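# Swing the locker door fully open, gently

## Task

Get the locker's door open to its furthest extent and leave it there. Flinging or slamming the door open counts as failure, as does the robot toppling or ending up leaning. If the door only stays open because the robot is holding it at the end, the task is not done.

## Robot and tools

ROBOT. The LinearBot has a base that can drive forward, sideways and turn on the spot, and a column about 1.75 m high. A carriage rides up and down that column (lift_m, 0 to 1 m) and carries two identical six-joint arms, left and right, each ending in a two-finger gripper. The arm bases sit roughly 0.57 m + lift_m above the floor, with carriage parts hanging about 0.15 m lower. A hand reaches up to 0.78 m from its shoulder but only about 0.38 m below its arm base. Parked arm joints 1 to 6 are 0, 0.05, 0.05, 1.45, 0, 0; parked, the robot is about 0.95 m wide by 0.7 m long. Cameras: carriage_camera (fixed, facing forward, tilted about 20 degrees down), left_wrist_camera and right_wrist_camera (looking out past each hand's fingertips). Wheel motors are strong (7 N m).

FRAMES. Base frame: origin on the floor below the base centre, x forward, y left, z up. Readings left_hand and right_hand give, in this frame, the point between each hand's finger pads, plus quat_wxyz (hand z axis runs along the fingers, fingers open along hand y). These readings drift from truth, more at long reach. Odometry frame = base frame at scene start; base_odometry counts wheel turns only, so slip shows as travel; heading is positive leftward, -3.142 to 3.142.

execute_actions. Arguments: "actions" (a list holding exactly one action, or empty to just read state and images) and optional "cameras" (list of carriage_camera, left_wrist_camera, right_wrist_camera or "all"; omitted or null gives all, [] gives none). An action may contain "base", "joints", or both; its motions begin together. "base" takes a single relative move from the base's current place: {"translate_m": d} straight, forward positive, -2 to 2 m; {"strafe_m": d} sideways, left positive, -2 to 2 m; {"rotate_rad": d} turn in place, counter-clockwise/left positive, -6.3 to 6.3 rad. "joints" is one object keyed by joint name, covering both arms at once, with absolute targets (not offsets): lift_m 0 to 1 m; for each side (left_/right_): joint1_rad -2.617 to 3.054 (swing about vertical, 0 ahead, positive left); joint2_rad 0 to 3.141 (shoulder: 0 upper arm back and level, 1.57 vertical, 3.14 forward and level); joint3_rad 0 to 3.141 (elbow, 0 folded, 3.14 straight); joint4_rad -1.57 to 1.57 (wrist pitch, positive lifts fingertips); joint5_rad -1.57 to 1.57 (wrist yaw, positive turns fingertips to the RIGHT); joint6_rad -2.094 to 2.094 (roll about finger axis, positive clockwise viewed from forearm); gripper_m 0 to 0.093 (pad gap in metres). Any unknown key or out-of-range number rejects the whole call with no motion. Joints or base left out may still be driving toward earlier targets. An action lasts at most 15 s. Arm speed is up to 1.8 rad/s for joints 1 to 3 and 2.7 rad/s for 4 to 6.

wait: {"seconds": 0 to 10}; commands nothing, returns state and images. zoom_image: {"camera", "region": [x0, y0, x1, y1]} in pixels of that camera's latest image (504x504, origin top-left, region at most 504 by 504). read_manual: only gives licence texts. finished_scene: {"scene": n} ends scene n irreversibly and reports success; the door must already be open and stay so on its own.

RESULTS. base_status and joint_status describe how each motion of the last accepted action ended: "done" (for the base, wheels turned the full amount, slip or not; a 1 to 2 mm move may stop short yet say done); "off_target" (stopped away from target, may keep pushing); "contact_stop" or "time_out" (target dropped, holding where it stopped); "not_followed" with a "joint command not followed" line means a self-collision check withheld that arm's targets, possibly retried on later actions. on_its_own covers what this call didn't command ("held at" = the held target). motor_effort gives percent of maximum, bracket = peak in the last action; readings have fixed bias and noise. A falling lift effort while lowering means a hand is resting on something; a drive_wheels value at rest well above free driving means the base is still pressing. Joint torques and a Motor temperatures line (per arm, per joint) are also listed. "ARM HIT" means an arm struck the robot hard. If a call reports a stop, the later calls in that same reply are skipped.

CAUTIONS. Arms have no contact stop: a blocked arm keeps pushing and snaps to target when freed, which can fling the door; move the door with moderate, stepwise motions. The base stops on contact only after impact and may roll on about 0.3 m; after a blocked drive, back off about 0.2 m (or turn back) and repeat once if still pressed. Backing into an overhanging edge can tip the robot. Tipping risk rises with a high carriage, outstretched arms, loads, pulling on things or sudden stops; only images reveal a lean. Never let the arms hit or press each other hard. To untangle withheld arms, move only the withheld arm clear first, then the other. Outstretched arms heat quickly: MOTOR HOT warns from 75 °C, 90 °C pauses that arm for 10 s, 100 °C makes the arm go limp and fall. Gripper force is about 45 to 60 N per pad. Thinking time lets the scene run while the robot holds its last command. Avoid drops, slams, hard hits and very hard pushes.

Each tool is called after "Emit:" as name([rows], argument=value, ...), one row to a line, values as JSON.

## Session

Emit:
execute_actions(actions=[])

Scene clock: 0.00 s.
Joint torques (N m, as the arm reports them, + toward a larger angle): no reading
Motor temperatures (°C, as the motors report them): left_arm=[22 23 26 21 24 25] | right_arm=[22 23 24 24 22 23]
base_odometry: x=+0.000 y=+0.000 heading=+0.000 (m, m, rad; odometry frame)
base_status: not commanded
joint_positions: lift_m=+0.298 left_joint1_rad=-0.015 left_joint2_rad=+0.042 left_joint3_rad=+0.045 left_joint4_rad=+1.460 left_joint5_rad=-0.019 left_joint6_rad=-0.004 left_gripper_m=+0.095 right_joint1_rad=-0.027 right_joint2_rad=+0.048 right_joint3_rad=+0.052 right_joint4_rad=+1.460 right_joint5_rad=-0.022 right_joint6_rad=-0.027 right_gripper_m=+0.094
joint_status: not commanded
motor_effort: lift_m=+22 drive_wheels=+0 (%)
left_hand: x=+0.2895 y=+0.3478 z=+1.2859 quat_wxyz=(+0.998, -0.009, +0.054, -0.009) (m; base frame)
right_hand: x=+0.2892 y=-0.3419 z=+1.2878 quat_wxyz=(+0.998, -0.011, +0.053, -0.027) (m; base frame)
pictures: carriage_camera, left_wrist_camera, right_wrist_camera
Images, in order (width x height): carriage_camera 504x504, left_wrist_camera 504x504, right_wrist_camera 504x504.

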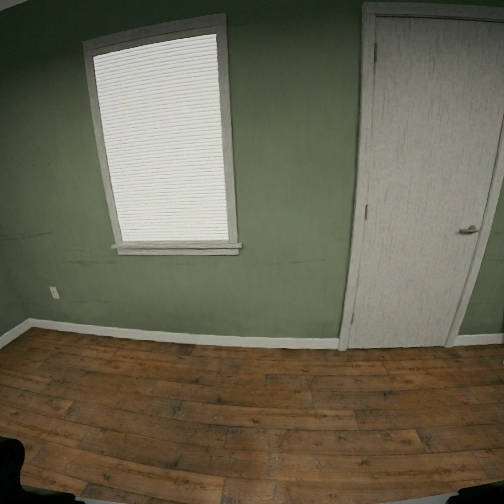

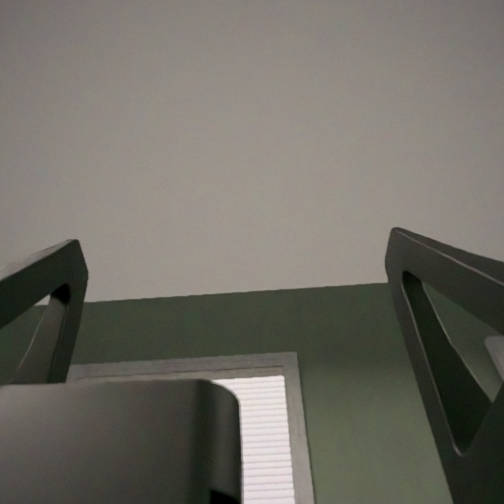

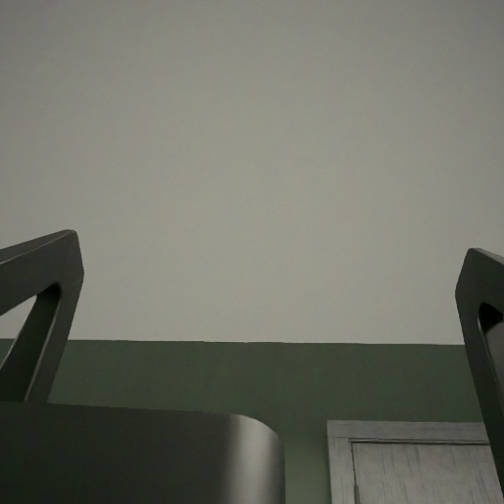

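Emit:
execute_actions([
  {"base": {"rotate_rad": -1.5}},
], cameras=["carriage_camera"])

Scene clock: 3.37 s.
Joint torques (N m, as the arm reports them, + toward a larger angle): left_arm=[-0.12  4.41  6.47 -0.2  -0.02  0.05] | right_arm=[-0.14  5.11  6.21 -0.16  0.06 -0.06]
Motor temperatures (°C, as the motors report them): left_arm=[22 23 26 21 24 25] | right_arm=[22 24 25 24 22 23]
base_odometry: x=+0.000 y=+0.000 heading=-1.500 (m, m, rad; odometry frame)
base_status: done
joint_positions: lift_m=+0.298 left_joint1_rad=-0.015 left_joint2_rad=+0.042 left_joint3_rad=+0.045 left_joint4_rad=+1.459 left_joint5_rad=-0.019 left_joint6_rad=-0.004 left_gripper_m=+0.095 right_joint1_rad=-0.027 right_joint2_rad=+0.048 right_joint3_rad=+0.052 right_joint4_rad=+1.460 right_joint5_rad=-0.022 right_joint6_rad=-0.027 right_gripper_m=+0.094
joint_status: not commanded
motor_effort: lift_m=+22(23) drive_wheels=+3(10) (%)
left_hand: x=+0.2897 y=+0.3478 z=+1.2859 quat_wxyz=(+0.998, -0.009, +0.054, -0.009) (m; base frame)
right_hand: x=+0.2893 y=-0.3420 z=+1.2878 quat_wxyz=(+0.998, -0.011, +0.053, -0.027) (m; base frame)
pictures: carriage_camera
Images, in order (width x height): carriage_camera 504x504.

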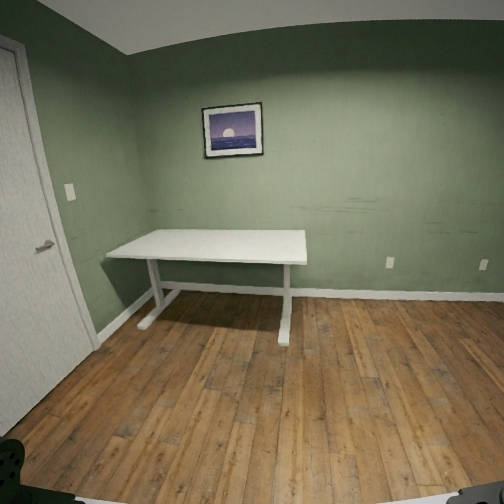

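Emit:
execute_actions([
  {"base": {"rotate_rad": -1.5}},
], cameras=["carriage_camera"])

Scene clock: 7.73 s.
Joint torques (N m, as the arm reports them, + toward a larger angle): left_arm=[-0.1   4.41  6.44 -0.17 -0.02  0.04] | right_arm=[-0.13  5.16  6.26 -0.18  0.06 -0.05]
Motor temperatures (°C, as the motors report them): left_arm=[22 23 27 21 24 25] | right_arm=[22 24 25 24 22 23]
base_odometry: x=+0.000 y=+0.000 heading=-3.000 (m, m, rad; odometry frame)
base_status: done
joint_positions: lift_m=+0.298 left_joint1_rad=-0.015 left_joint2_rad=+0.042 left_joint3_rad=+0.045 left_joint4_rad=+1.459 left_joint5_rad=-0.019 left_joint6_rad=-0.004 left_gripper_m=+0.095 right_joint1_rad=-0.027 right_joint2_rad=+0.048 right_joint3_rad=+0.052 right_joint4_rad=+1.459 right_joint5_rad=-0.022 right_joint6_rad=-0.027 right_gripper_m=+0.094
joint_status: not commanded
motor_effort: lift_m=+23(24) drive_wheels=+3(11) (%)
left_hand: x=+0.2898 y=+0.3478 z=+1.2859 quat_wxyz=(+0.998, -0.009, +0.055, -0.009) (m; base frame)
right_hand: x=+0.2894 y=-0.3420 z=+1.2878 quat_wxyz=(+0.998, -0.011, +0.054, -0.027) (m; base frame)
pictures: carriage_camera
Images, in order (width x height): carriage_camera 504x504.

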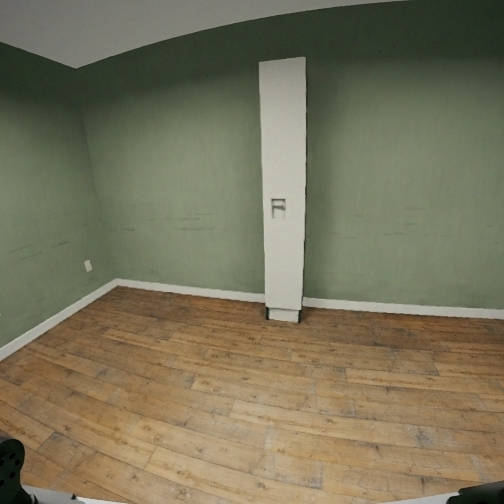

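Emit:
zoom_image(camera="carriage_camera", region=[230, 160, 340, 330])

Emit:
zoom_image(camera="carriage_camera", region=[255, 185, 310, 230])

Region (230, 160, 340, 330) of carriage_camera's 504x504 image, scaled by 2.965, with more detail than that image has; it fills the left 326 columns of this view, and the rest is white.

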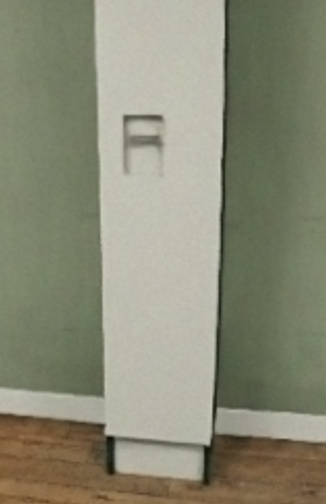

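Region (255, 185, 310, 230) of carriage_camera's 504x504 image, scaled by 9.164, with more detail than that image has; it fills the top 412 rows of this view, and the rest is white.

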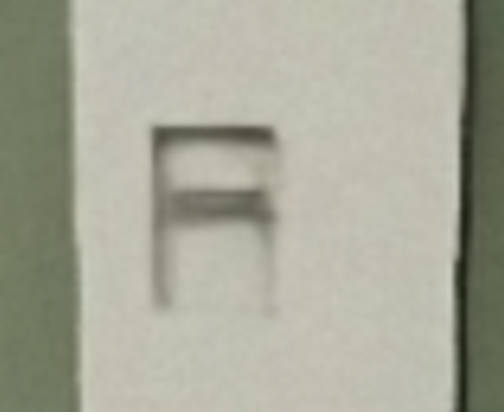

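Emit:
execute_actions([
  {"base": {"rotate_rad": -0.18}},
], cameras=[])

Emit:
execute_actions([
  {"base": {"translate_m": 0.9}},
], cameras=["carriage_camera"])

Scene clock: 11.43 s.
Joint torques (N m, as the arm reports them, + toward a larger angle): left_arm=[-0.08  4.43  6.55 -0.21 -0.03  0.05] | right_arm=[-0.07  5.18  6.3  -0.2   0.07 -0.05]
Motor temperatures (°C, as the motors report them): left_arm=[22 23 27 21 24 25] | right_arm=[22 24 26 24 22 23]
base_odometry: x=+0.000 y=+0.000 heading=+3.104 (m, m, rad; odometry frame)
base_status: done
joint_positions: lift_m=+0.298 left_joint1_rad=-0.015 left_joint2_rad=+0.042 left_joint3_rad=+0.045 left_joint4_rad=+1.459 left_joint5_rad=-0.019 left_joint6_rad=-0.004 left_gripper_m=+0.095 right_joint1_rad=-0.027 right_joint2_rad=+0.048 right_joint3_rad=+0.052 right_joint4_rad=+1.459 right_joint5_rad=-0.022 right_joint6_rad=-0.027 right_gripper_m=+0.094
joint_status: not commanded
motor_effort: lift_m=+23(24) drive_wheels=+4(9) (%)
left_hand: x=+0.2898 y=+0.3478 z=+1.2859 quat_wxyz=(+0.998, -0.009, +0.055, -0.009) (m; base frame)
right_hand: x=+0.2894 y=-0.3420 z=+1.2878 quat_wxyz=(+0.998, -0.011, +0.054, -0.027) (m; base frame)
pictures: none
No camera images: the call's "cameras" was empty. Leave "cameras" out to get every camera's image.

Scene clock: 15.50 s.
Joint torques (N m, as the arm reports them, + toward a larger angle): left_arm=[-0.09  4.4   6.46 -0.2  -0.03  0.04] | right_arm=[-0.09  5.11  6.28 -0.16  0.06 -0.04]
Motor temperatures (°C, as the motors report them): left_arm=[22 23 27 21 24 25] | right_arm=[22 24 26 24 22 23]
base_odometry: x=-0.899 y=+0.035 heading=+3.103 (m, m, rad; odometry frame)
base_status: done
joint_positions: lift_m=+0.298 left_joint1_rad=-0.015 left_joint2_rad=+0.042 left_joint3_rad=+0.045 left_joint4_rad=+1.458 left_joint5_rad=-0.019 left_joint6_rad=-0.004 left_gripper_m=+0.095 right_joint1_rad=-0.027 right_joint2_rad=+0.048 right_joint3_rad=+0.052 right_joint4_rad=+1.458 right_joint5_rad=-0.022 right_joint6_rad=-0.027 right_gripper_m=+0.094
joint_status: not commanded
motor_effort: lift_m=+24(24) drive_wheels=-7(16) (%)
left_hand: x=+0.2899 y=+0.3478 z=+1.2859 quat_wxyz=(+0.998, -0.009, +0.055, -0.009) (m; base frame)
right_hand: x=+0.2897 y=-0.3420 z=+1.2878 quat_wxyz=(+0.998, -0.011, +0.054, -0.027) (m; base frame)
pictures: carriage_camera
camera_calibration (this result's frames):
carriage_camera: T_world_to_cam=[[0.00371406, -0.99899, -0.0447832, 0.0575102], [-0.329256, 0.0410647, -0.943347, 1.25592], [0.944233, 0.0182488, -0.328771, 0.260474], [0, 0, 0, 1]] pos_world=[0.167357, 0.00112476, 1.27298]
Images, in order (width x height): carriage_camera 504x504.

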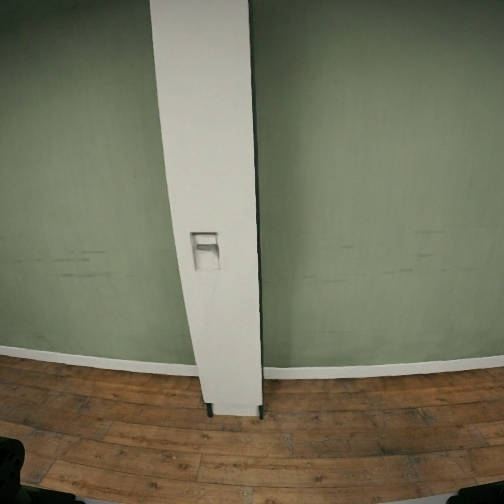

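Emit:
zoom_image(camera="carriage_camera", region=[160, 210, 280, 290])

Emit:
zoom_image(camera="carriage_camera", region=[150, 350, 310, 430])

Region (160, 210, 280, 290) of carriage_camera's 504x504 image, scaled by 4.200, with more detail than that image has.

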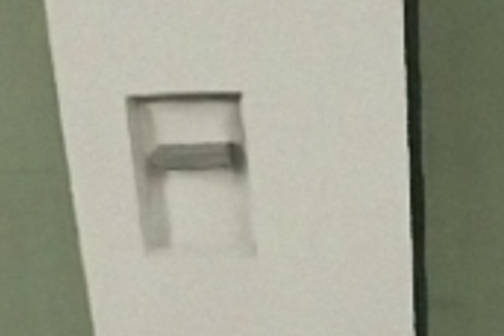

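Region (150, 350, 310, 430) of carriage_camera's 504x504 image, scaled by 3.150, with more detail than that image has.

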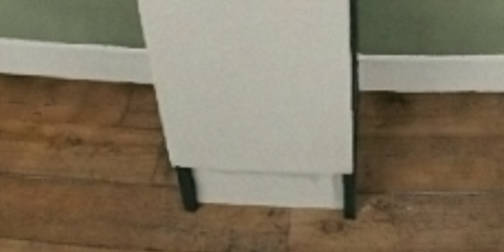

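Emit:
zoom_image(camera="carriage_camera", region=[40, 330, 160, 400])

Emit:
zoom_image(camera="carriage_camera", region=[340, 330, 460, 400])

Region (40, 330, 160, 400) of carriage_camera's 504x504 image, scaled by 4.200, with more detail than that image has; it fills the top 294 rows of this view, and the rest is white.

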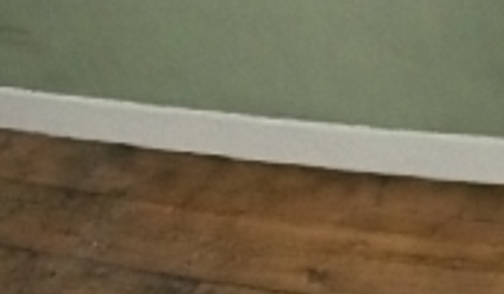

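Region (340, 330, 460, 400) of carriage_camera's 504x504 image, scaled by 4.200, with more detail than that image has; it fills the top 294 rows of this view, and the rest is white.

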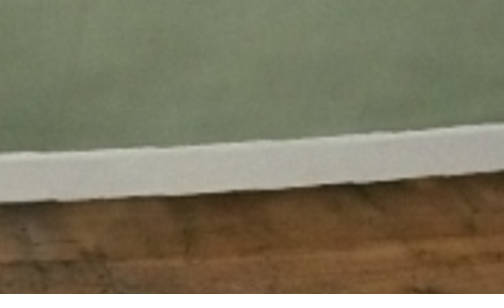

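Emit:
execute_actions([
  {"base": {"rotate_rad": -0.06}, "joints": {"lift_m": 0.105, "left_joint1_rad": 0.0, "left_joint2_rad": 1.6, "left_joint3_rad": 1.2, "left_joint4_rad": 0.4, "left_joint5_rad": 0.0, "left_joint6_rad": 1.57, "left_gripper_m": 0.07}},
], cameras=[])

Emit:
execute_actions([
  {"base": {"strafe_m": -0.085}},
], cameras=["carriage_camera", "left_wrist_camera"])

Scene clock: 20.77 s.
Joint torques (N m, as the arm reports them, + toward a larger angle): left_arm=[ 0.85 -7.84 10.69  2.45  0.06  0.02] | right_arm=[-0.15  5.07  6.22 -0.16  0.07 -0.03]
Motor temperatures (°C, as the motors report them): left_arm=[22 24 28 22 24 25] | right_arm=[22 24 26 24 22 23]
base_odometry: x=-0.899 y=+0.035 heading=+3.044 (m, m, rad; odometry frame)
base_status: done
joint_positions: lift_m=+0.105 left_joint1_rad=-0.010 left_joint2_rad=+1.594 left_joint3_rad=+1.175 left_joint4_rad=+0.406 left_joint5_rad=-0.008 left_joint6_rad=+1.563 left_gripper_m=+0.070 right_joint1_rad=-0.027 right_joint2_rad=+0.048 right_joint3_rad=+0.052 right_joint4_rad=+1.458 right_joint5_rad=-0.022 right_joint6_rad=-0.027 right_gripper_m=+0.094
joint_status: all done
motor_effort: lift_m=+21(19) drive_wheels=-6(6) (%)
left_hand: x=+0.7822 y=+0.3415 z=+0.9930 quat_wxyz=(+0.499, +0.502, +0.505, +0.495) (m; base frame)
right_hand: x=+0.2897 y=-0.3420 z=+1.0951 quat_wxyz=(+0.998, -0.011, +0.054, -0.027) (m; base frame)
pictures: none
No camera images: the call's "cameras" was empty. Leave "cameras" out to get every camera's image.

Scene clock: 22.23 s.
Joint torques (N m, as the arm reports them, + toward a larger angle): left_arm=[ 0.53 -7.85 10.75  2.42  0.04  0.01] | right_arm=[-0.11  5.1   6.32 -0.16  0.06 -0.05]
Motor temperatures (°C, as the motors report them): left_arm=[22 24 29 22 24 25] | right_arm=[22 24 27 24 22 23]
base_odometry: x=-0.891 y=+0.119 heading=+3.044 (m, m, rad; odometry frame)
base_status: done
joint_positions: lift_m=+0.105 left_joint1_rad=-0.007 left_joint2_rad=+1.594 left_joint3_rad=+1.175 left_joint4_rad=+0.407 left_joint5_rad=-0.008 left_joint6_rad=+1.563 left_gripper_m=+0.070 right_joint1_rad=-0.027 right_joint2_rad=+0.048 right_joint3_rad=+0.052 right_joint4_rad=+1.458 right_joint5_rad=-0.022 right_joint6_rad=-0.027 right_gripper_m=+0.094
joint_status: not commanded
motor_effort: lift_m=+22(22) drive_wheels=-3(11) (%)
left_hand: x=+0.7822 y=+0.3430 z=+0.9934 quat_wxyz=(+0.499, +0.501, +0.505, +0.496) (m; base frame)
right_hand: x=+0.2897 y=-0.3420 z=+1.0951 quat_wxyz=(+0.998, -0.011, +0.054, -0.027) (m; base frame)
pictures: carriage_camera, left_wrist_camera
camera_calibration (this result's frames):
carriage_camera: T_world_to_cam=[[0.00371406, -0.99899, -0.0447832, 0.0488814], [-0.329256, 0.0410647, -0.943347, 1.07416], [0.944233, 0.0182488, -0.328771, 0.197127], [0, 0, 0, 1]] pos_world=[0.167357, 0.00112476, 1.0803]
left_wrist_camera: T_world_to_cam=[[-0.0463909, 0.00599489, -0.998905, 1.02573], [-0.594352, 0.803551, 0.0324252, 0.158233], [0.802866, 0.595206, -0.0337143, -0.671851], [0, 0, 0, 1]] pos_world=[0.681036, 0.266592, 0.996829]
Images, in order (width x height): carriage_camera 504x504, left_wrist_camera 504x504.

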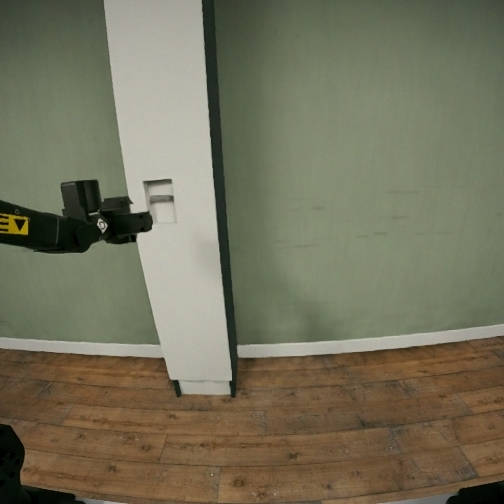

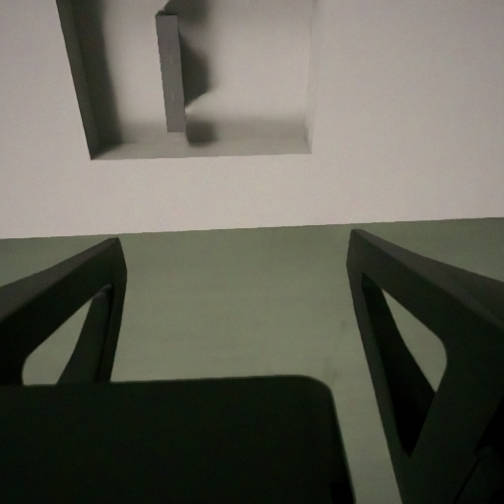

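Emit:
execute_actions([
  {"base": {"translate_m": 0.09}, "joints": {"lift_m": 0.148, "left_gripper_m": 0.05}},
], cameras=["carriage_camera", "left_wrist_camera"])

Scene clock: 24.77 s.
Joint torques (N m, as the arm reports them, + toward a larger angle): left_arm=[ 0.43 -7.92  9.73  2.38  0.04  0.01] | right_arm=[-0.08  5.13  6.25 -0.16  0.06 -0.04]
Motor temperatures (°C, as the motors report them): left_arm=[22 24 29 23 24 25] | right_arm=[22 24 27 24 22 23]
base_odometry: x=-0.981 y=+0.128 heading=+3.043 (m, m, rad; odometry frame)
base_status: done
joint_positions: lift_m=+0.148 left_joint1_rad=-0.007 left_joint2_rad=+1.594 left_joint3_rad=+1.189 left_joint4_rad=+0.412 left_joint5_rad=-0.008 left_joint6_rad=+1.563 left_gripper_m=+0.050 right_joint1_rad=-0.027 right_joint2_rad=+0.048 right_joint3_rad=+0.052 right_joint4_rad=+1.459 right_joint5_rad=-0.022 right_joint6_rad=-0.027 right_gripper_m=+0.094
joint_status: all done
motor_effort: lift_m=+23(28) drive_wheels=-6(12) (%)
left_hand: x=+0.7828 y=+0.3430 z=+1.0443 quat_wxyz=(+0.503, +0.496, +0.500, +0.500) (m; base frame)
right_hand: x=+0.2896 y=-0.3420 z=+1.1378 quat_wxyz=(+0.998, -0.011, +0.054, -0.027) (m; base frame)
pictures: carriage_camera, left_wrist_camera
camera_calibration (this result's frames):
carriage_camera: T_world_to_cam=[[0.00371406, -0.99899, -0.0447832, 0.0507959], [-0.329256, 0.0410647, -0.943347, 1.11449], [0.944233, 0.0182488, -0.328771, 0.211182], [0, 0, 0, 1]] pos_world=[0.167357, 0.00112476, 1.12305]
left_wrist_camera: T_world_to_cam=[[-0.0273311, 0.00587069, -0.999609, 1.06251], [-0.594861, 0.803554, 0.0209838, 0.169297], [0.803363, 0.595202, -0.0184698, -0.686935], [0, 0, 0, 1]] pos_world=[0.681606, 0.266589, 1.04586]
Images, in order (width x height): carriage_camera 504x504, left_wrist_camera 504x504.

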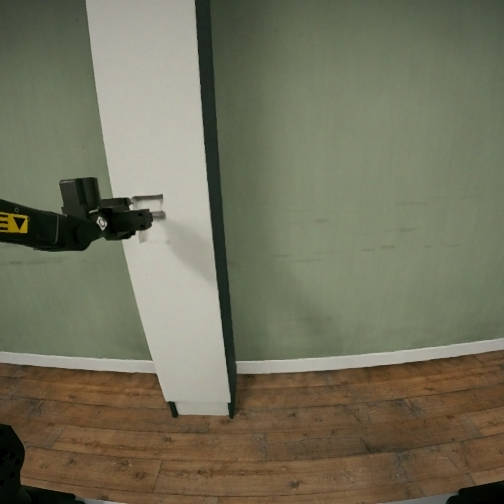

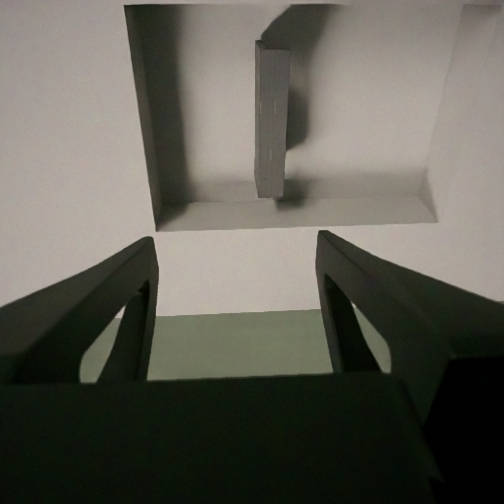

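Emit:
zoom_image(camera="left_wrist_camera", region=[110, 0, 490, 260])

Region (110, 0, 490, 260) of left_wrist_camera's 504x504 image, scaled by 1.326, with more detail than that image has; it fills the top 345 rows of this view, and the rest is white.

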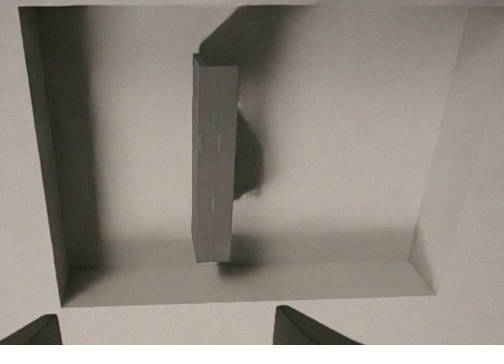

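Emit:
execute_actions([
  {"base": {"translate_m": 0.055}, "joints": {"lift_m": 0.133}},
], cameras=["left_wrist_camera"])

Scene clock: 28.87 s.
Joint torques (N m, as the arm reports them, + toward a larger angle): left_arm=[ 0.55 -7.85  9.63  2.38  0.05  0.01] | right_arm=[-0.14  5.1   6.2  -0.17  0.06 -0.04]
Motor temperatures (°C, as the motors report them): left_arm=[22 25 30 25 24 25] | right_arm=[22 25 27 24 22 23]
base_odometry: x=-1.036 y=+0.134 heading=+3.043 (m, m, rad; odometry frame)
base_status: done
joint_positions: lift_m=+0.133 left_joint1_rad=-0.007 left_joint2_rad=+1.595 left_joint3_rad=+1.189 left_joint4_rad=+0.410 left_joint5_rad=-0.008 left_joint6_rad=+1.563 left_gripper_m=+0.050 right_joint1_rad=-0.027 right_joint2_rad=+0.048 right_joint3_rad=+0.052 right_joint4_rad=+1.460 right_joint5_rad=-0.022 right_joint6_rad=-0.027 right_gripper_m=+0.094
joint_status: all done
motor_effort: lift_m=+22(19) drive_wheels=-4(11) (%)
left_hand: x=+0.7831 y=+0.3430 z=+1.0283 quat_wxyz=(+0.502, +0.497, +0.501, +0.499) (m; base frame)
right_hand: x=+0.2893 y=-0.3420 z=+1.1231 quat_wxyz=(+0.998, -0.011, +0.053, -0.027) (m; base frame)
pictures: left_wrist_camera
camera_calibration (this result's frames):
left_wrist_camera: T_world_to_cam=[[-0.0311441, 0.00589554, -0.999498, 1.04936], [-0.594777, 0.803554, 0.0232728, 0.167369], [0.803287, 0.595203, -0.0215194, -0.684243], [0, 0, 0, 1]] pos_world=[0.681872, 0.266587, 1.03021]
Images, in order (width x height): left_wrist_camera 504x504.

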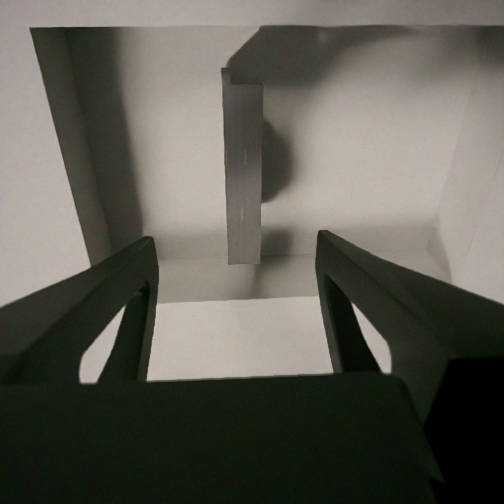

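Emit:
execute_actions([
  {"base": {"translate_m": 0.04}},
], cameras=["left_wrist_camera", "carriage_camera"])

Scene clock: 30.47 s.
Joint torques (N m, as the arm reports them, + toward a larger angle): left_arm=[ 0.51 -7.91  9.67  2.4   0.05  0.02] | right_arm=[-0.1   5.16  6.21 -0.19  0.07 -0.04]
Motor temperatures (°C, as the motors report them): left_arm=[22 25 30 25 24 25] | right_arm=[22 25 27 24 22 23]
base_odometry: x=-1.075 y=+0.138 heading=+3.042 (m, m, rad; odometry frame)
base_status: done
joint_positions: lift_m=+0.133 left_joint1_rad=-0.007 left_joint2_rad=+1.595 left_joint3_rad=+1.189 left_joint4_rad=+0.410 left_joint5_rad=-0.008 left_joint6_rad=+1.563 left_gripper_m=+0.050 right_joint1_rad=-0.027 right_joint2_rad=+0.048 right_joint3_rad=+0.052 right_joint4_rad=+1.460 right_joint5_rad=-0.022 right_joint6_rad=-0.027 right_gripper_m=+0.094
joint_status: not commanded
motor_effort: lift_m=+22(22) drive_wheels=-6(10) (%)
left_hand: x=+0.7831 y=+0.3430 z=+1.0284 quat_wxyz=(+0.503, +0.497, +0.501, +0.500) (m; base frame)
right_hand: x=+0.2892 y=-0.3419 z=+1.1231 quat_wxyz=(+0.998, -0.011, +0.053, -0.027) (m; base frame)
pictures: carriage_camera, left_wrist_camera
camera_calibration (this result's frames):
carriage_camera: T_world_to_cam=[[0.00371406, -0.99899, -0.0447832, 0.0501333], [-0.329256, 0.0410647, -0.943347, 1.10053], [0.944233, 0.0182488, -0.328771, 0.206318], [0, 0, 0, 1]] pos_world=[0.167357, 0.00112476, 1.10826]
left_wrist_camera: T_world_to_cam=[[-0.0307628, 0.00589305, -0.999509, 1.04917], [-0.594786, 0.803554, 0.023044, 0.167609], [0.803295, 0.595203, -0.0212144, -0.684561], [0, 0, 0, 1]] pos_world=[0.681871, 0.266587, 1.03027]
Images, in order (width x height): carriage_camera 504x504, left_wrist_camera 504x504.

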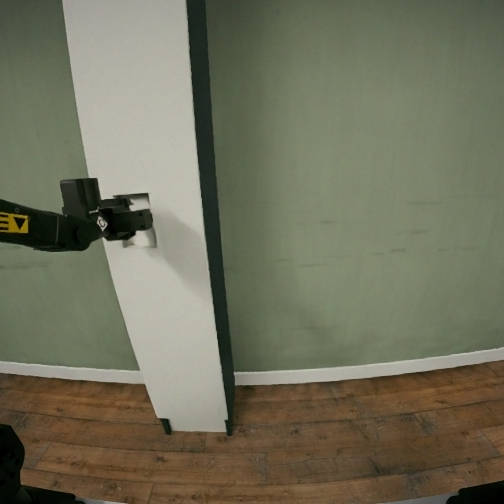

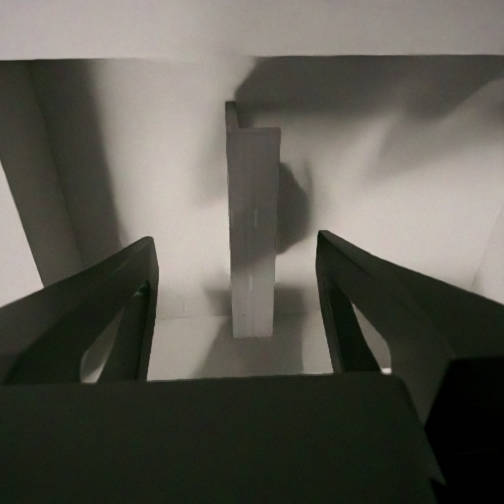

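Emit:
execute_actions([
  {"base": {"translate_m": 0.01}, "joints": {"lift_m": 0.129}},
], cameras=[])

Emit:
execute_actions([
  {"joints": {"left_gripper_m": 0.0}},
], cameras=["left_wrist_camera"])

Scene clock: 31.90 s.
Joint torques (N m, as the arm reports them, + toward a larger angle): left_arm=[ 0.5  -8.    9.72  2.4   0.05  0.01] | right_arm=[-0.09  5.17  6.2  -0.2   0.06 -0.05]
Motor temperatures (°C, as the motors report them): left_arm=[22 25 30 26 24 25] | right_arm=[22 25 27 24 22 23]
base_odometry: x=-1.085 y=+0.139 heading=+3.042 (m, m, rad; odometry frame)
base_status: done
joint_positions: lift_m=+0.129 left_joint1_rad=-0.007 left_joint2_rad=+1.595 left_joint3_rad=+1.189 left_joint4_rad=+0.408 left_joint5_rad=-0.008 left_joint6_rad=+1.563 left_gripper_m=+0.050 right_joint1_rad=-0.027 right_joint2_rad=+0.048 right_joint3_rad=+0.052 right_joint4_rad=+1.461 right_joint5_rad=-0.022 right_joint6_rad=-0.027 right_gripper_m=+0.094
joint_status: all done
motor_effort: lift_m=+22(23) drive_wheels=-4(12) (%)
left_hand: x=+0.7831 y=+0.3429 z=+1.0239 quat_wxyz=(+0.502, +0.497, +0.502, +0.499) (m; base frame)
right_hand: x=+0.2891 y=-0.3419 z=+1.1192 quat_wxyz=(+0.998, -0.011, +0.053, -0.027) (m; base frame)
pictures: none
No camera images: the call's "cameras" was empty. Leave "cameras" out to get every camera's image.

Scene clock: 32.50 s.
Joint torques (N m, as the arm reports them, + toward a larger angle): left_arm=[ 0.56 -7.98  9.67  2.39  0.04 -0.07] | right_arm=[-0.13  5.14  6.22 -0.19  0.07 -0.03]
Motor temperatures (°C, as the motors report them): left_arm=[22 26 31 26 24 25] | right_arm=[22 25 27 24 22 23]
base_odometry: x=-1.085 y=+0.139 heading=+3.042 (m, m, rad; odometry frame)
base_status: not commanded
joint_positions: lift_m=+0.129 left_joint1_rad=-0.007 left_joint2_rad=+1.595 left_joint3_rad=+1.189 left_joint4_rad=+0.409 left_joint5_rad=-0.008 left_joint6_rad=+1.571 left_gripper_m=+0.013 right_joint1_rad=-0.027 right_joint2_rad=+0.048 right_joint3_rad=+0.052 right_joint4_rad=+1.461 right_joint5_rad=-0.022 right_joint6_rad=-0.027 right_gripper_m=+0.094
joint_status: left_gripper_m off_target (ended at +0.013, target +0.000)
motor_effort: lift_m=+22(21) drive_wheels=-4(4) (%)
left_hand: x=+0.7831 y=+0.3429 z=+1.0241 quat_wxyz=(+0.500, +0.499, +0.499, +0.501) (m; base frame)
right_hand: x=+0.2891 y=-0.3419 z=+1.1192 quat_wxyz=(+0.998, -0.011, +0.053, -0.027) (m; base frame)
pictures: left_wrist_camera
camera_calibration (this result's frames):
left_wrist_camera: T_world_to_cam=[[-0.0319133, 0.0139195, -0.999394, 1.04296], [-0.594471, 0.803551, 0.0301749, 0.160212], [0.803483, 0.595074, -0.0173692, -0.688653], [0, 0, 0, 1]] pos_world=[0.681847, 0.266544, 1.02553]
Images, in order (width x height): left_wrist_camera 504x504.

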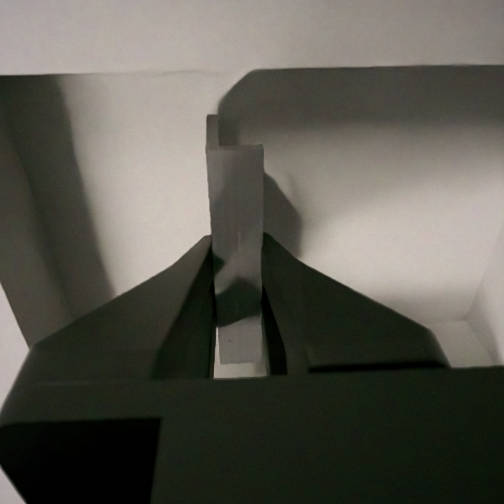

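Emit:
execute_actions([
  {"joints": {"lift_m": 0.149}},
], cameras=["left_wrist_camera"])

Scene clock: 33.20 s.
Joint torques (N m, as the arm reports them, + toward a larger angle): left_arm=[ 0.54 -8.57  9.66  3.09  0.06 -0.06] | right_arm=[-0.12  5.12  6.25 -0.18  0.07 -0.04]
Motor temperatures (°C, as the motors report them): left_arm=[22 26 31 26 24 25] | right_arm=[22 25 27 24 22 23]
base_odometry: x=-1.085 y=+0.139 heading=+3.042 (m, m, rad; odometry frame)
base_status: not commanded
joint_positions: lift_m=+0.149 left_joint1_rad=-0.007 left_joint2_rad=+1.601 left_joint3_rad=+1.189 left_joint4_rad=+0.347 left_joint5_rad=-0.008 left_joint6_rad=+1.572 left_gripper_m=+0.013 right_joint1_rad=-0.027 right_joint2_rad=+0.048 right_joint3_rad=+0.052 right_joint4_rad=+1.460 right_joint5_rad=-0.022 right_joint6_rad=-0.027 right_gripper_m=+0.094
joint_status: all done
motor_effort: lift_m=+25(31) drive_wheels=+2(2) (%)
left_hand: x=+0.7839 y=+0.3429 z=+1.0254 quat_wxyz=(+0.483, +0.516, +0.516, +0.484) (m; base frame)
right_hand: x=+0.2892 y=-0.3419 z=+1.1387 quat_wxyz=(+0.998, -0.011, +0.053, -0.027) (m; base frame)
pictures: left_wrist_camera
camera_calibration (this result's frames):
left_wrist_camera: T_world_to_cam=[[-0.100027, 0.0147446, -0.994875, 1.09272], [-0.590995, 0.803516, 0.0713285, 0.11576], [0.80045, 0.595101, -0.0716593, -0.631257], [0, 0, 0, 1]] pos_world=[0.683005, 0.266536, 1.03363]
Images, in order (width x height): left_wrist_camera 504x504.

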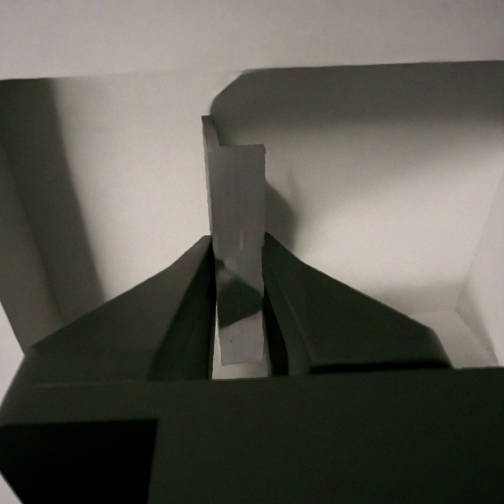

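Emit:
execute_actions([
  {"base": {"translate_m": -0.03}},
], cameras=["left_wrist_camera", "carriage_camera"])

Scene clock: 34.53 s.
Joint torques (N m, as the arm reports them, + toward a larger angle): left_arm=[  0.29 -16.71   6.72   1.76   0.06  -0.07] | right_arm=[-0.14  5.14  6.26 -0.21  0.07 -0.06]
Motor temperatures (°C, as the motors report them): left_arm=[22 26 31 27 24 25] | right_arm=[22 25 27 24 22 23]
base_odometry: x=-1.058 y=+0.137 heading=+3.041 (m, m, rad; odometry frame)
base_status: translate_m contact_stop (by the wheels' count: -0.028 of -0.030)
joint_positions: lift_m=+0.149 left_joint1_rad=-0.004 left_joint2_rad=+1.695 left_joint3_rad=+1.229 left_joint4_rad=+0.469 left_joint5_rad=-0.010 left_joint6_rad=+1.572 left_gripper_m=+0.013 right_joint1_rad=-0.027 right_joint2_rad=+0.048 right_joint3_rad=+0.052 right_joint4_rad=+1.462 right_joint5_rad=-0.022 right_joint6_rad=-0.027 right_gripper_m=+0.094
joint_status: not commanded
motor_effort: lift_m=+24(25) drive_wheels=-12(23) (%)
left_hand: x=+0.8064 y=+0.3447 z=+1.0271 quat_wxyz=(+0.499, +0.498, +0.501, +0.503) (m; base frame)
right_hand: x=+0.2888 y=-0.3419 z=+1.1388 quat_wxyz=(+0.998, -0.011, +0.052, -0.027) (m; base frame)
pictures: carriage_camera, left_wrist_camera
camera_calibration (this result's frames):
carriage_camera: T_world_to_cam=[[0.00371406, -0.99899, -0.0447832, 0.0508336], [-0.329256, 0.0410647, -0.943347, 1.11528], [0.944233, 0.0182488, -0.328771, 0.211459], [0, 0, 0, 1]] pos_world=[0.167357, 0.00112476, 1.12389]
left_wrist_camera: T_world_to_cam=[[-0.0316084, 0.0141208, -0.999401, 1.04639], [-0.598767, 0.800352, 0.0302458, 0.177043], [0.8003, 0.599364, -0.0168429, -0.707812], [0, 0, 0, 1]] pos_world=[0.705544, 0.267764, 1.02848]
Images, in order (width x height): carriage_camera 504x504, left_wrist_camera 504x504.

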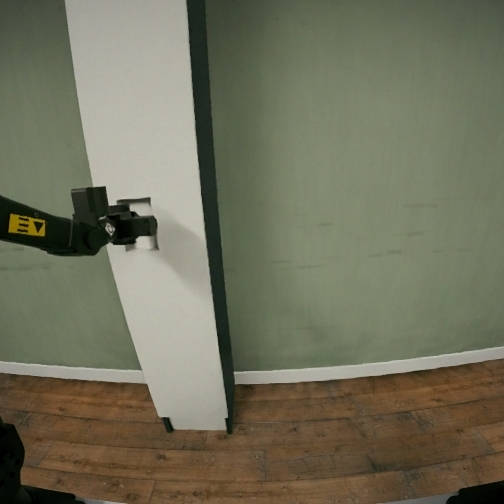

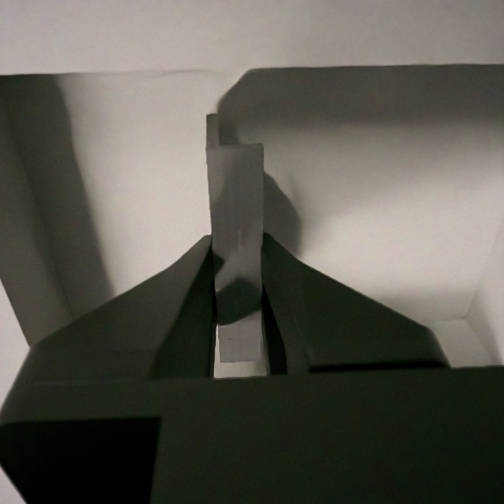

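Emit:
execute_actions([
  {"base": {"translate_m": 0.028}},
], cameras=[])

Emit:
execute_actions([
  {"joints": {"left_joint4_rad": 0.6, "lift_m": 0.155}},
], cameras=["left_wrist_camera"])

Scene clock: 37.20 s.
Joint torques (N m, as the arm reports them, + toward a larger angle): left_arm=[ 0.26 -8.32  9.94  3.11  0.05 -0.07] | right_arm=[-0.08  5.11  6.22 -0.18  0.06 -0.06]
Motor temperatures (°C, as the motors report them): left_arm=[22 28 31 27 24 25] | right_arm=[22 25 27 24 22 23]
base_odometry: x=-1.085 y=+0.139 heading=+3.041 (m, m, rad; odometry frame)
base_status: done
joint_positions: lift_m=+0.149 left_joint1_rad=-0.004 left_joint2_rad=+1.599 left_joint3_rad=+1.186 left_joint4_rad=+0.346 left_joint5_rad=-0.007 left_joint6_rad=+1.572 left_gripper_m=+0.013 right_joint1_rad=-0.027 right_joint2_rad=+0.048 right_joint3_rad=+0.052 right_joint4_rad=+1.460 right_joint5_rad=-0.022 right_joint6_rad=-0.027 right_gripper_m=+0.094
joint_status: not commanded
motor_effort: lift_m=+25(26) drive_wheels=+3(5) (%)
left_hand: x=+0.7833 y=+0.3442 z=+1.0243 quat_wxyz=(+0.482, +0.516, +0.517, +0.484) (m; base frame)
right_hand: x=+0.2892 y=-0.3419 z=+1.1387 quat_wxyz=(+0.998, -0.011, +0.053, -0.027) (m; base frame)
pictures: none
No camera images: the call's "cameras" was empty. Leave "cameras" out to get every camera's image.

Scene clock: 38.00 s.
Joint torques (N m, as the arm reports them, + toward a larger angle): left_arm=[ 0.28 -8.63 12.14  4.66  0.05 -0.07] | right_arm=[-0.09  5.11  6.23 -0.19  0.07 -0.04]
Motor temperatures (°C, as the motors report them): left_arm=[22 28 31 28 24 25] | right_arm=[22 25 27 24 22 23]
base_odometry: x=-1.085 y=+0.139 heading=+3.041 (m, m, rad; odometry frame)
base_status: not commanded
joint_positions: lift_m=+0.155 left_joint1_rad=-0.004 left_joint2_rad=+1.603 left_joint3_rad=+1.155 left_joint4_rad=+0.403 left_joint5_rad=-0.007 left_joint6_rad=+1.572 left_gripper_m=+0.013 right_joint1_rad=-0.027 right_joint2_rad=+0.048 right_joint3_rad=+0.052 right_joint4_rad=+1.460 right_joint5_rad=-0.022 right_joint6_rad=-0.027 right_gripper_m=+0.094
joint_status: left_joint4_rad off_target (ended at +0.403, target +0.600); the others done
motor_effort: lift_m=+26(29) drive_wheels=+3(3) (%)
left_hand: x=+0.7830 y=+0.3442 z=+1.0275 quat_wxyz=(+0.488, +0.511, +0.512, +0.490) (m; base frame)
right_hand: x=+0.2892 y=-0.3419 z=+1.1447 quat_wxyz=(+0.998, -0.011, +0.053, -0.027) (m; base frame)
pictures: left_wrist_camera
camera_calibration (this result's frames):
left_wrist_camera: T_world_to_cam=[[-0.0795415, 0.0144251, -0.996727, 1.08071], [-0.59387, 0.802395, 0.059005, 0.129346], [0.80062, 0.596619, -0.055257, -0.648631], [0, 0, 0, 1]] pos_world=[0.682082, 0.26761, 1.0337]
Images, in order (width x height): left_wrist_camera 504x504.

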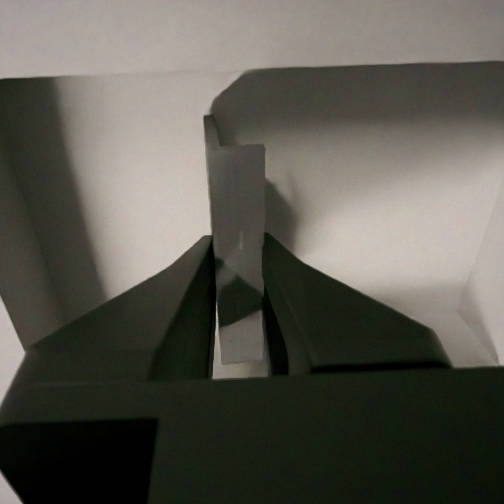

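Emit:
execute_actions([
  {"joints": {"left_joint4_rad": 0.8, "lift_m": 0.175}},
], cameras=["left_wrist_camera"])

Scene clock: 39.10 s.
Joint torques (N m, as the arm reports them, + toward a larger angle): left_arm=[ 0.25 -9.56 14.64  5.93  0.03 -0.08] | right_arm=[-0.14  5.19  6.23 -0.17  0.07 -0.04]
Motor temperatures (°C, as the motors report them): left_arm=[22 28 32 31 24 25] | right_arm=[22 25 27 24 22 23]
base_odometry: x=-1.085 y=+0.139 heading=+3.041 (m, m, rad; odometry frame)
base_status: not commanded
joint_positions: lift_m=+0.175 left_joint1_rad=-0.004 left_joint2_rad=+1.614 left_joint3_rad=+1.120 left_joint4_rad=+0.486 left_joint5_rad=-0.006 left_joint6_rad=+1.573 left_gripper_m=+0.013 right_joint1_rad=-0.027 right_joint2_rad=+0.048 right_joint3_rad=+0.052 right_joint4_rad=+1.460 right_joint5_rad=-0.022 right_joint6_rad=-0.027 right_gripper_m=+0.094
joint_status: left_joint4_rad off_target (ended at +0.486, target +0.800); the others done
motor_effort: lift_m=+27(28) drive_wheels=+4(4) (%)
left_hand: x=+0.7834 y=+0.3440 z=+1.0452 quat_wxyz=(+0.497, +0.502, +0.502, +0.499) (m; base frame)
right_hand: x=+0.2892 y=-0.3420 z=+1.1647 quat_wxyz=(+0.998, -0.011, +0.053, -0.027) (m; base frame)
pictures: left_wrist_camera
camera_calibration (this result's frames):
left_wrist_camera: T_world_to_cam=[[-0.042606, 0.0158345, -0.998966, 1.07131], [-0.595022, 0.802806, 0.0381029, 0.151265], [0.802579, 0.59603, -0.0247825, -0.681094], [0, 0, 0, 1]] pos_world=[0.682282, 0.267553, 1.04756]
Images, in order (width x height): left_wrist_camera 504x504.

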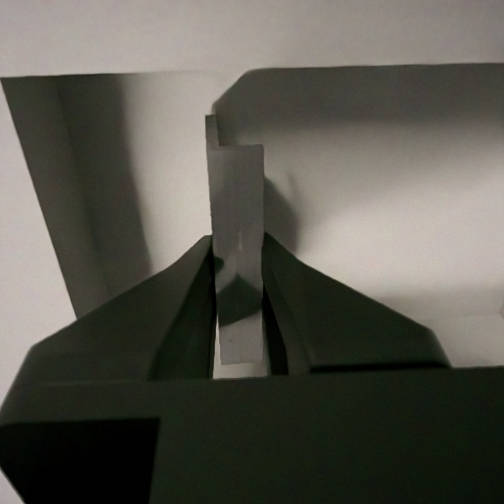

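The latch lifted about 2 cm. Now pull back.

Emit:
execute_actions([
  {"base": {"translate_m": -0.04}},
], cameras=["left_wrist_camera", "carriage_camera"])

Scene clock: 40.63 s.
Joint torques (N m, as the arm reports them, + toward a larger angle): left_arm=[  0.32 -13.05  14.48   5.    -0.06  -0.08] | right_arm=[-0.13  5.13  6.23 -0.2   0.05 -0.05]
Motor temperatures (°C, as the motors report them): left_arm=[22 29 32 34 24 25] | right_arm=[22 25 28 24 22 23]
base_odometry: x=-1.046 y=+0.135 heading=+3.041 (m, m, rad; odometry frame)
base_status: done
joint_positions: lift_m=+0.175 left_joint1_rad=-0.005 left_joint2_rad=+1.654 left_joint3_rad=+1.120 left_joint4_rad=+0.570 left_joint5_rad=+0.005 left_joint6_rad=+1.574 left_gripper_m=+0.012 right_joint1_rad=-0.027 right_joint2_rad=+0.048 right_joint3_rad=+0.052 right_joint4_rad=+1.461 right_joint5_rad=-0.022 right_joint6_rad=-0.027 right_gripper_m=+0.094
joint_status: not commanded
on_its_own: left_joint4_rad moved +0.084 toward your old target +0.800
motor_effort: lift_m=+26(25) drive_wheels=-4(11) (%)
left_hand: x=+0.7911 y=+0.3416 z=+1.0457 quat_wxyz=(+0.511, +0.494, +0.488, +0.507) (m; base frame)
right_hand: x=+0.2890 y=-0.3420 z=+1.1647 quat_wxyz=(+0.998, -0.011, +0.053, -0.027) (m; base frame)
pictures: carriage_camera, left_wrist_camera
camera_calibration (this result's frames):
carriage_camera: T_world_to_cam=[[0.00371406, -0.99899, -0.0447832, 0.0519949], [-0.329256, 0.0410647, -0.943347, 1.13974], [0.944233, 0.0182488, -0.328771, 0.219984], [0, 0, 0, 1]] pos_world=[0.167357, 0.00112476, 1.14982]
left_wrist_camera: T_world_to_cam=[[0.00182532, 0.0164422, -0.999863, 1.03774], [-0.586295, 0.810005, 0.0122497, 0.175402], [0.810095, 0.586193, 0.0111185, -0.725924], [0, 0, 0, 1]] pos_world=[0.689011, 0.266392, 1.04352]
Images, in order (width x height): carriage_camera 504x504, left_wrist_camera 504x504.

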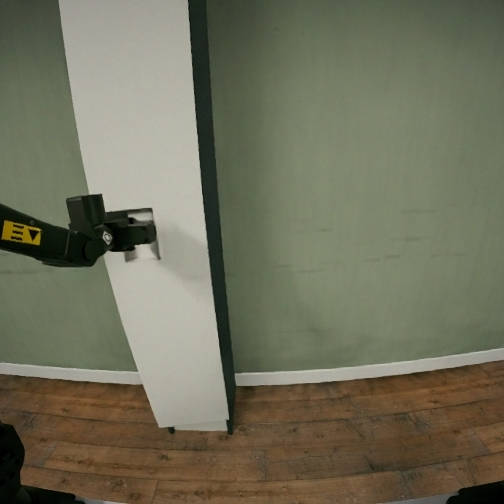

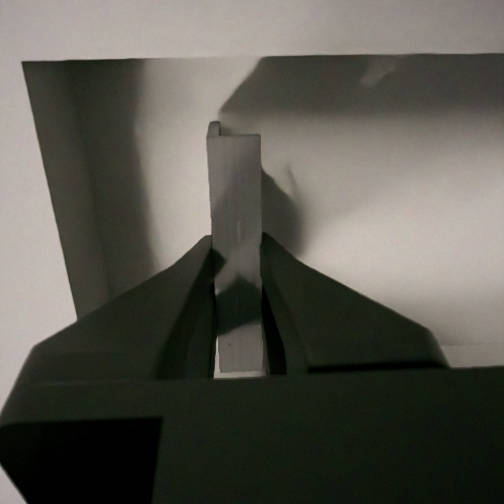

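Emit:
execute_actions([
  {"base": {"translate_m": -0.06}, "joints": {"left_joint4_rad": 0.55, "lift_m": 0.155, "left_joint1_rad": -0.04}},
], cameras=["left_wrist_camera", "carriage_camera"])

Scene clock: 42.77 s.
Joint torques (N m, as the arm reports them, + toward a larger angle): left_arm=[  0.41 -12.56  11.89   3.19   0.02   0.04] | right_arm=[-0.12  5.14  6.3  -0.17  0.06 -0.03]
Motor temperatures (°C, as the motors report them): left_arm=[22 30 33 36 24 25] | right_arm=[22 25 28 24 22 23]
base_odometry: x=-0.986 y=+0.129 heading=+3.041 (m, m, rad; odometry frame)
base_status: done
joint_positions: lift_m=+0.155 left_joint1_rad=-0.045 left_joint2_rad=+1.649 left_joint3_rad=+1.157 left_joint4_rad=+0.488 left_joint5_rad=-0.006 left_joint6_rad=+1.561 left_gripper_m=+0.012 right_joint1_rad=-0.027 right_joint2_rad=+0.048 right_joint3_rad=+0.052 right_joint4_rad=+1.460 right_joint5_rad=-0.022 right_joint6_rad=-0.027 right_gripper_m=+0.094
joint_status: left_joint4_rad off_target (ended at +0.488, target +0.550); the others done
motor_effort: lift_m=+22(22) drive_wheels=-8(13) (%)
left_hand: x=+0.7923 y=+0.3219 z=+1.0263 quat_wxyz=(+0.511, +0.508, +0.494, +0.487) (m; base frame)
right_hand: x=+0.2893 y=-0.3420 z=+1.1450 quat_wxyz=(+0.998, -0.011, +0.053, -0.027) (m; base frame)
pictures: carriage_camera, left_wrist_camera
camera_calibration (this result's frames):
carriage_camera: T_world_to_cam=[[0.00371406, -0.99899, -0.0447832, 0.0511169], [-0.329256, 0.0410647, -0.943347, 1.12125], [0.944233, 0.0182488, -0.328771, 0.213539], [0, 0, 0, 1]] pos_world=[0.167357, 0.00112476, 1.13022]
left_wrist_camera: T_world_to_cam=[[-0.0389648, 0.00524645, -0.999227, 1.0539], [-0.561292, 0.827202, 0.0262308, 0.1526], [0.8267, 0.56188, -0.029287, -0.678986], [0, 0, 0, 1]] pos_world=[0.688036, 0.249748, 1.02919]
Images, in order (width x height): carriage_camera 504x504, left_wrist_camera 504x504.

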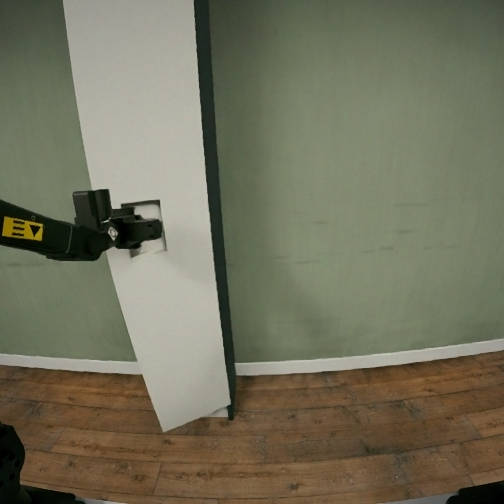

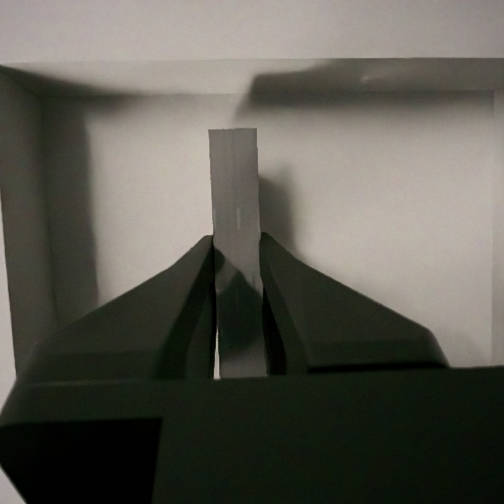

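Emit:
execute_actions([
  {"base": {"strafe_m": -0.075}, "joints": {"left_joint5_rad": -0.38, "left_joint4_rad": 0.48}},
], cameras=["left_wrist_camera", "carriage_camera"])

Scene clock: 44.53 s.
Joint torques (N m, as the arm reports them, + toward a larger angle): left_arm=[ -0.16 -10.96  11.94   2.91  -0.04   0.  ] | right_arm=[-0.13  5.13  6.3  -0.17  0.08 -0.03]
Motor temperatures (°C, as the motors report them): left_arm=[22 30 34 36 24 25] | right_arm=[22 25 28 24 22 23]
base_odometry: x=-0.979 y=+0.204 heading=+3.042 (m, m, rad; odometry frame)
base_status: done
joint_positions: lift_m=+0.155 left_joint1_rad=-0.039 left_joint2_rad=+1.630 left_joint3_rad=+1.157 left_joint4_rad=+0.440 left_joint5_rad=-0.379 left_joint6_rad=+1.564 left_gripper_m=+0.013 right_joint1_rad=-0.027 right_joint2_rad=+0.048 right_joint3_rad=+0.052 right_joint4_rad=+1.460 right_joint5_rad=-0.022 right_joint6_rad=-0.027 right_gripper_m=+0.094
joint_status: all done
motor_effort: lift_m=+22(22) drive_wheels=-3(7) (%)
left_hand: x=+0.7788 y=+0.3883 z=+1.0246 quat_wxyz=(+0.400, +0.416, +0.585, +0.570) (m; base frame)
right_hand: x=+0.2893 y=-0.3420 z=+1.1450 quat_wxyz=(+0.998, -0.011, +0.053, -0.027) (m; base frame)
pictures: carriage_camera, left_wrist_camera
camera_calibration (this result's frames):
carriage_camera: T_world_to_cam=[[0.00371406, -0.99899, -0.0447832, 0.0511169], [-0.329256, 0.0410647, -0.943347, 1.12125], [0.944233, 0.0182488, -0.328771, 0.213539], [0, 0, 0, 1]] pos_world=[0.167357, 0.00112476, 1.13022]
left_wrist_camera: T_world_to_cam=[[-0.0678092, -0.00433, -0.997689, 1.07592], [-0.826393, 0.560523, 0.0537342, 0.371964], [0.558995, 0.828127, -0.0415869, -0.587485], [0, 0, 0, 1]] pos_world=[0.708747, 0.282676, 1.02901]
Images, in order (width x height): carriage_camera 504x504, left_wrist_camera 504x504.

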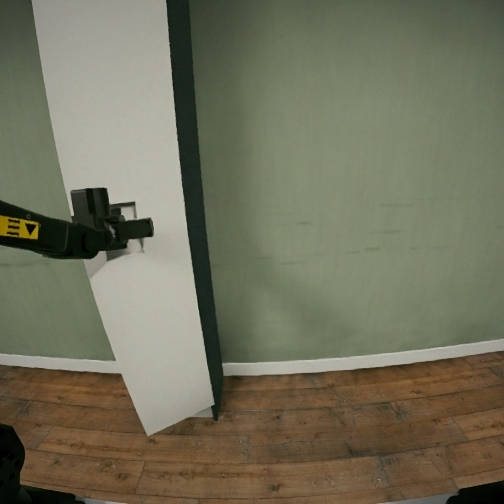

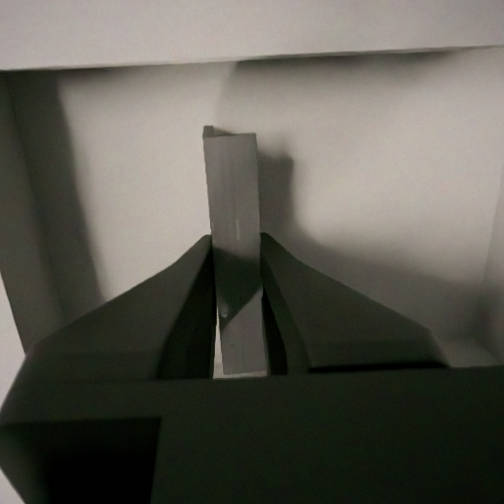

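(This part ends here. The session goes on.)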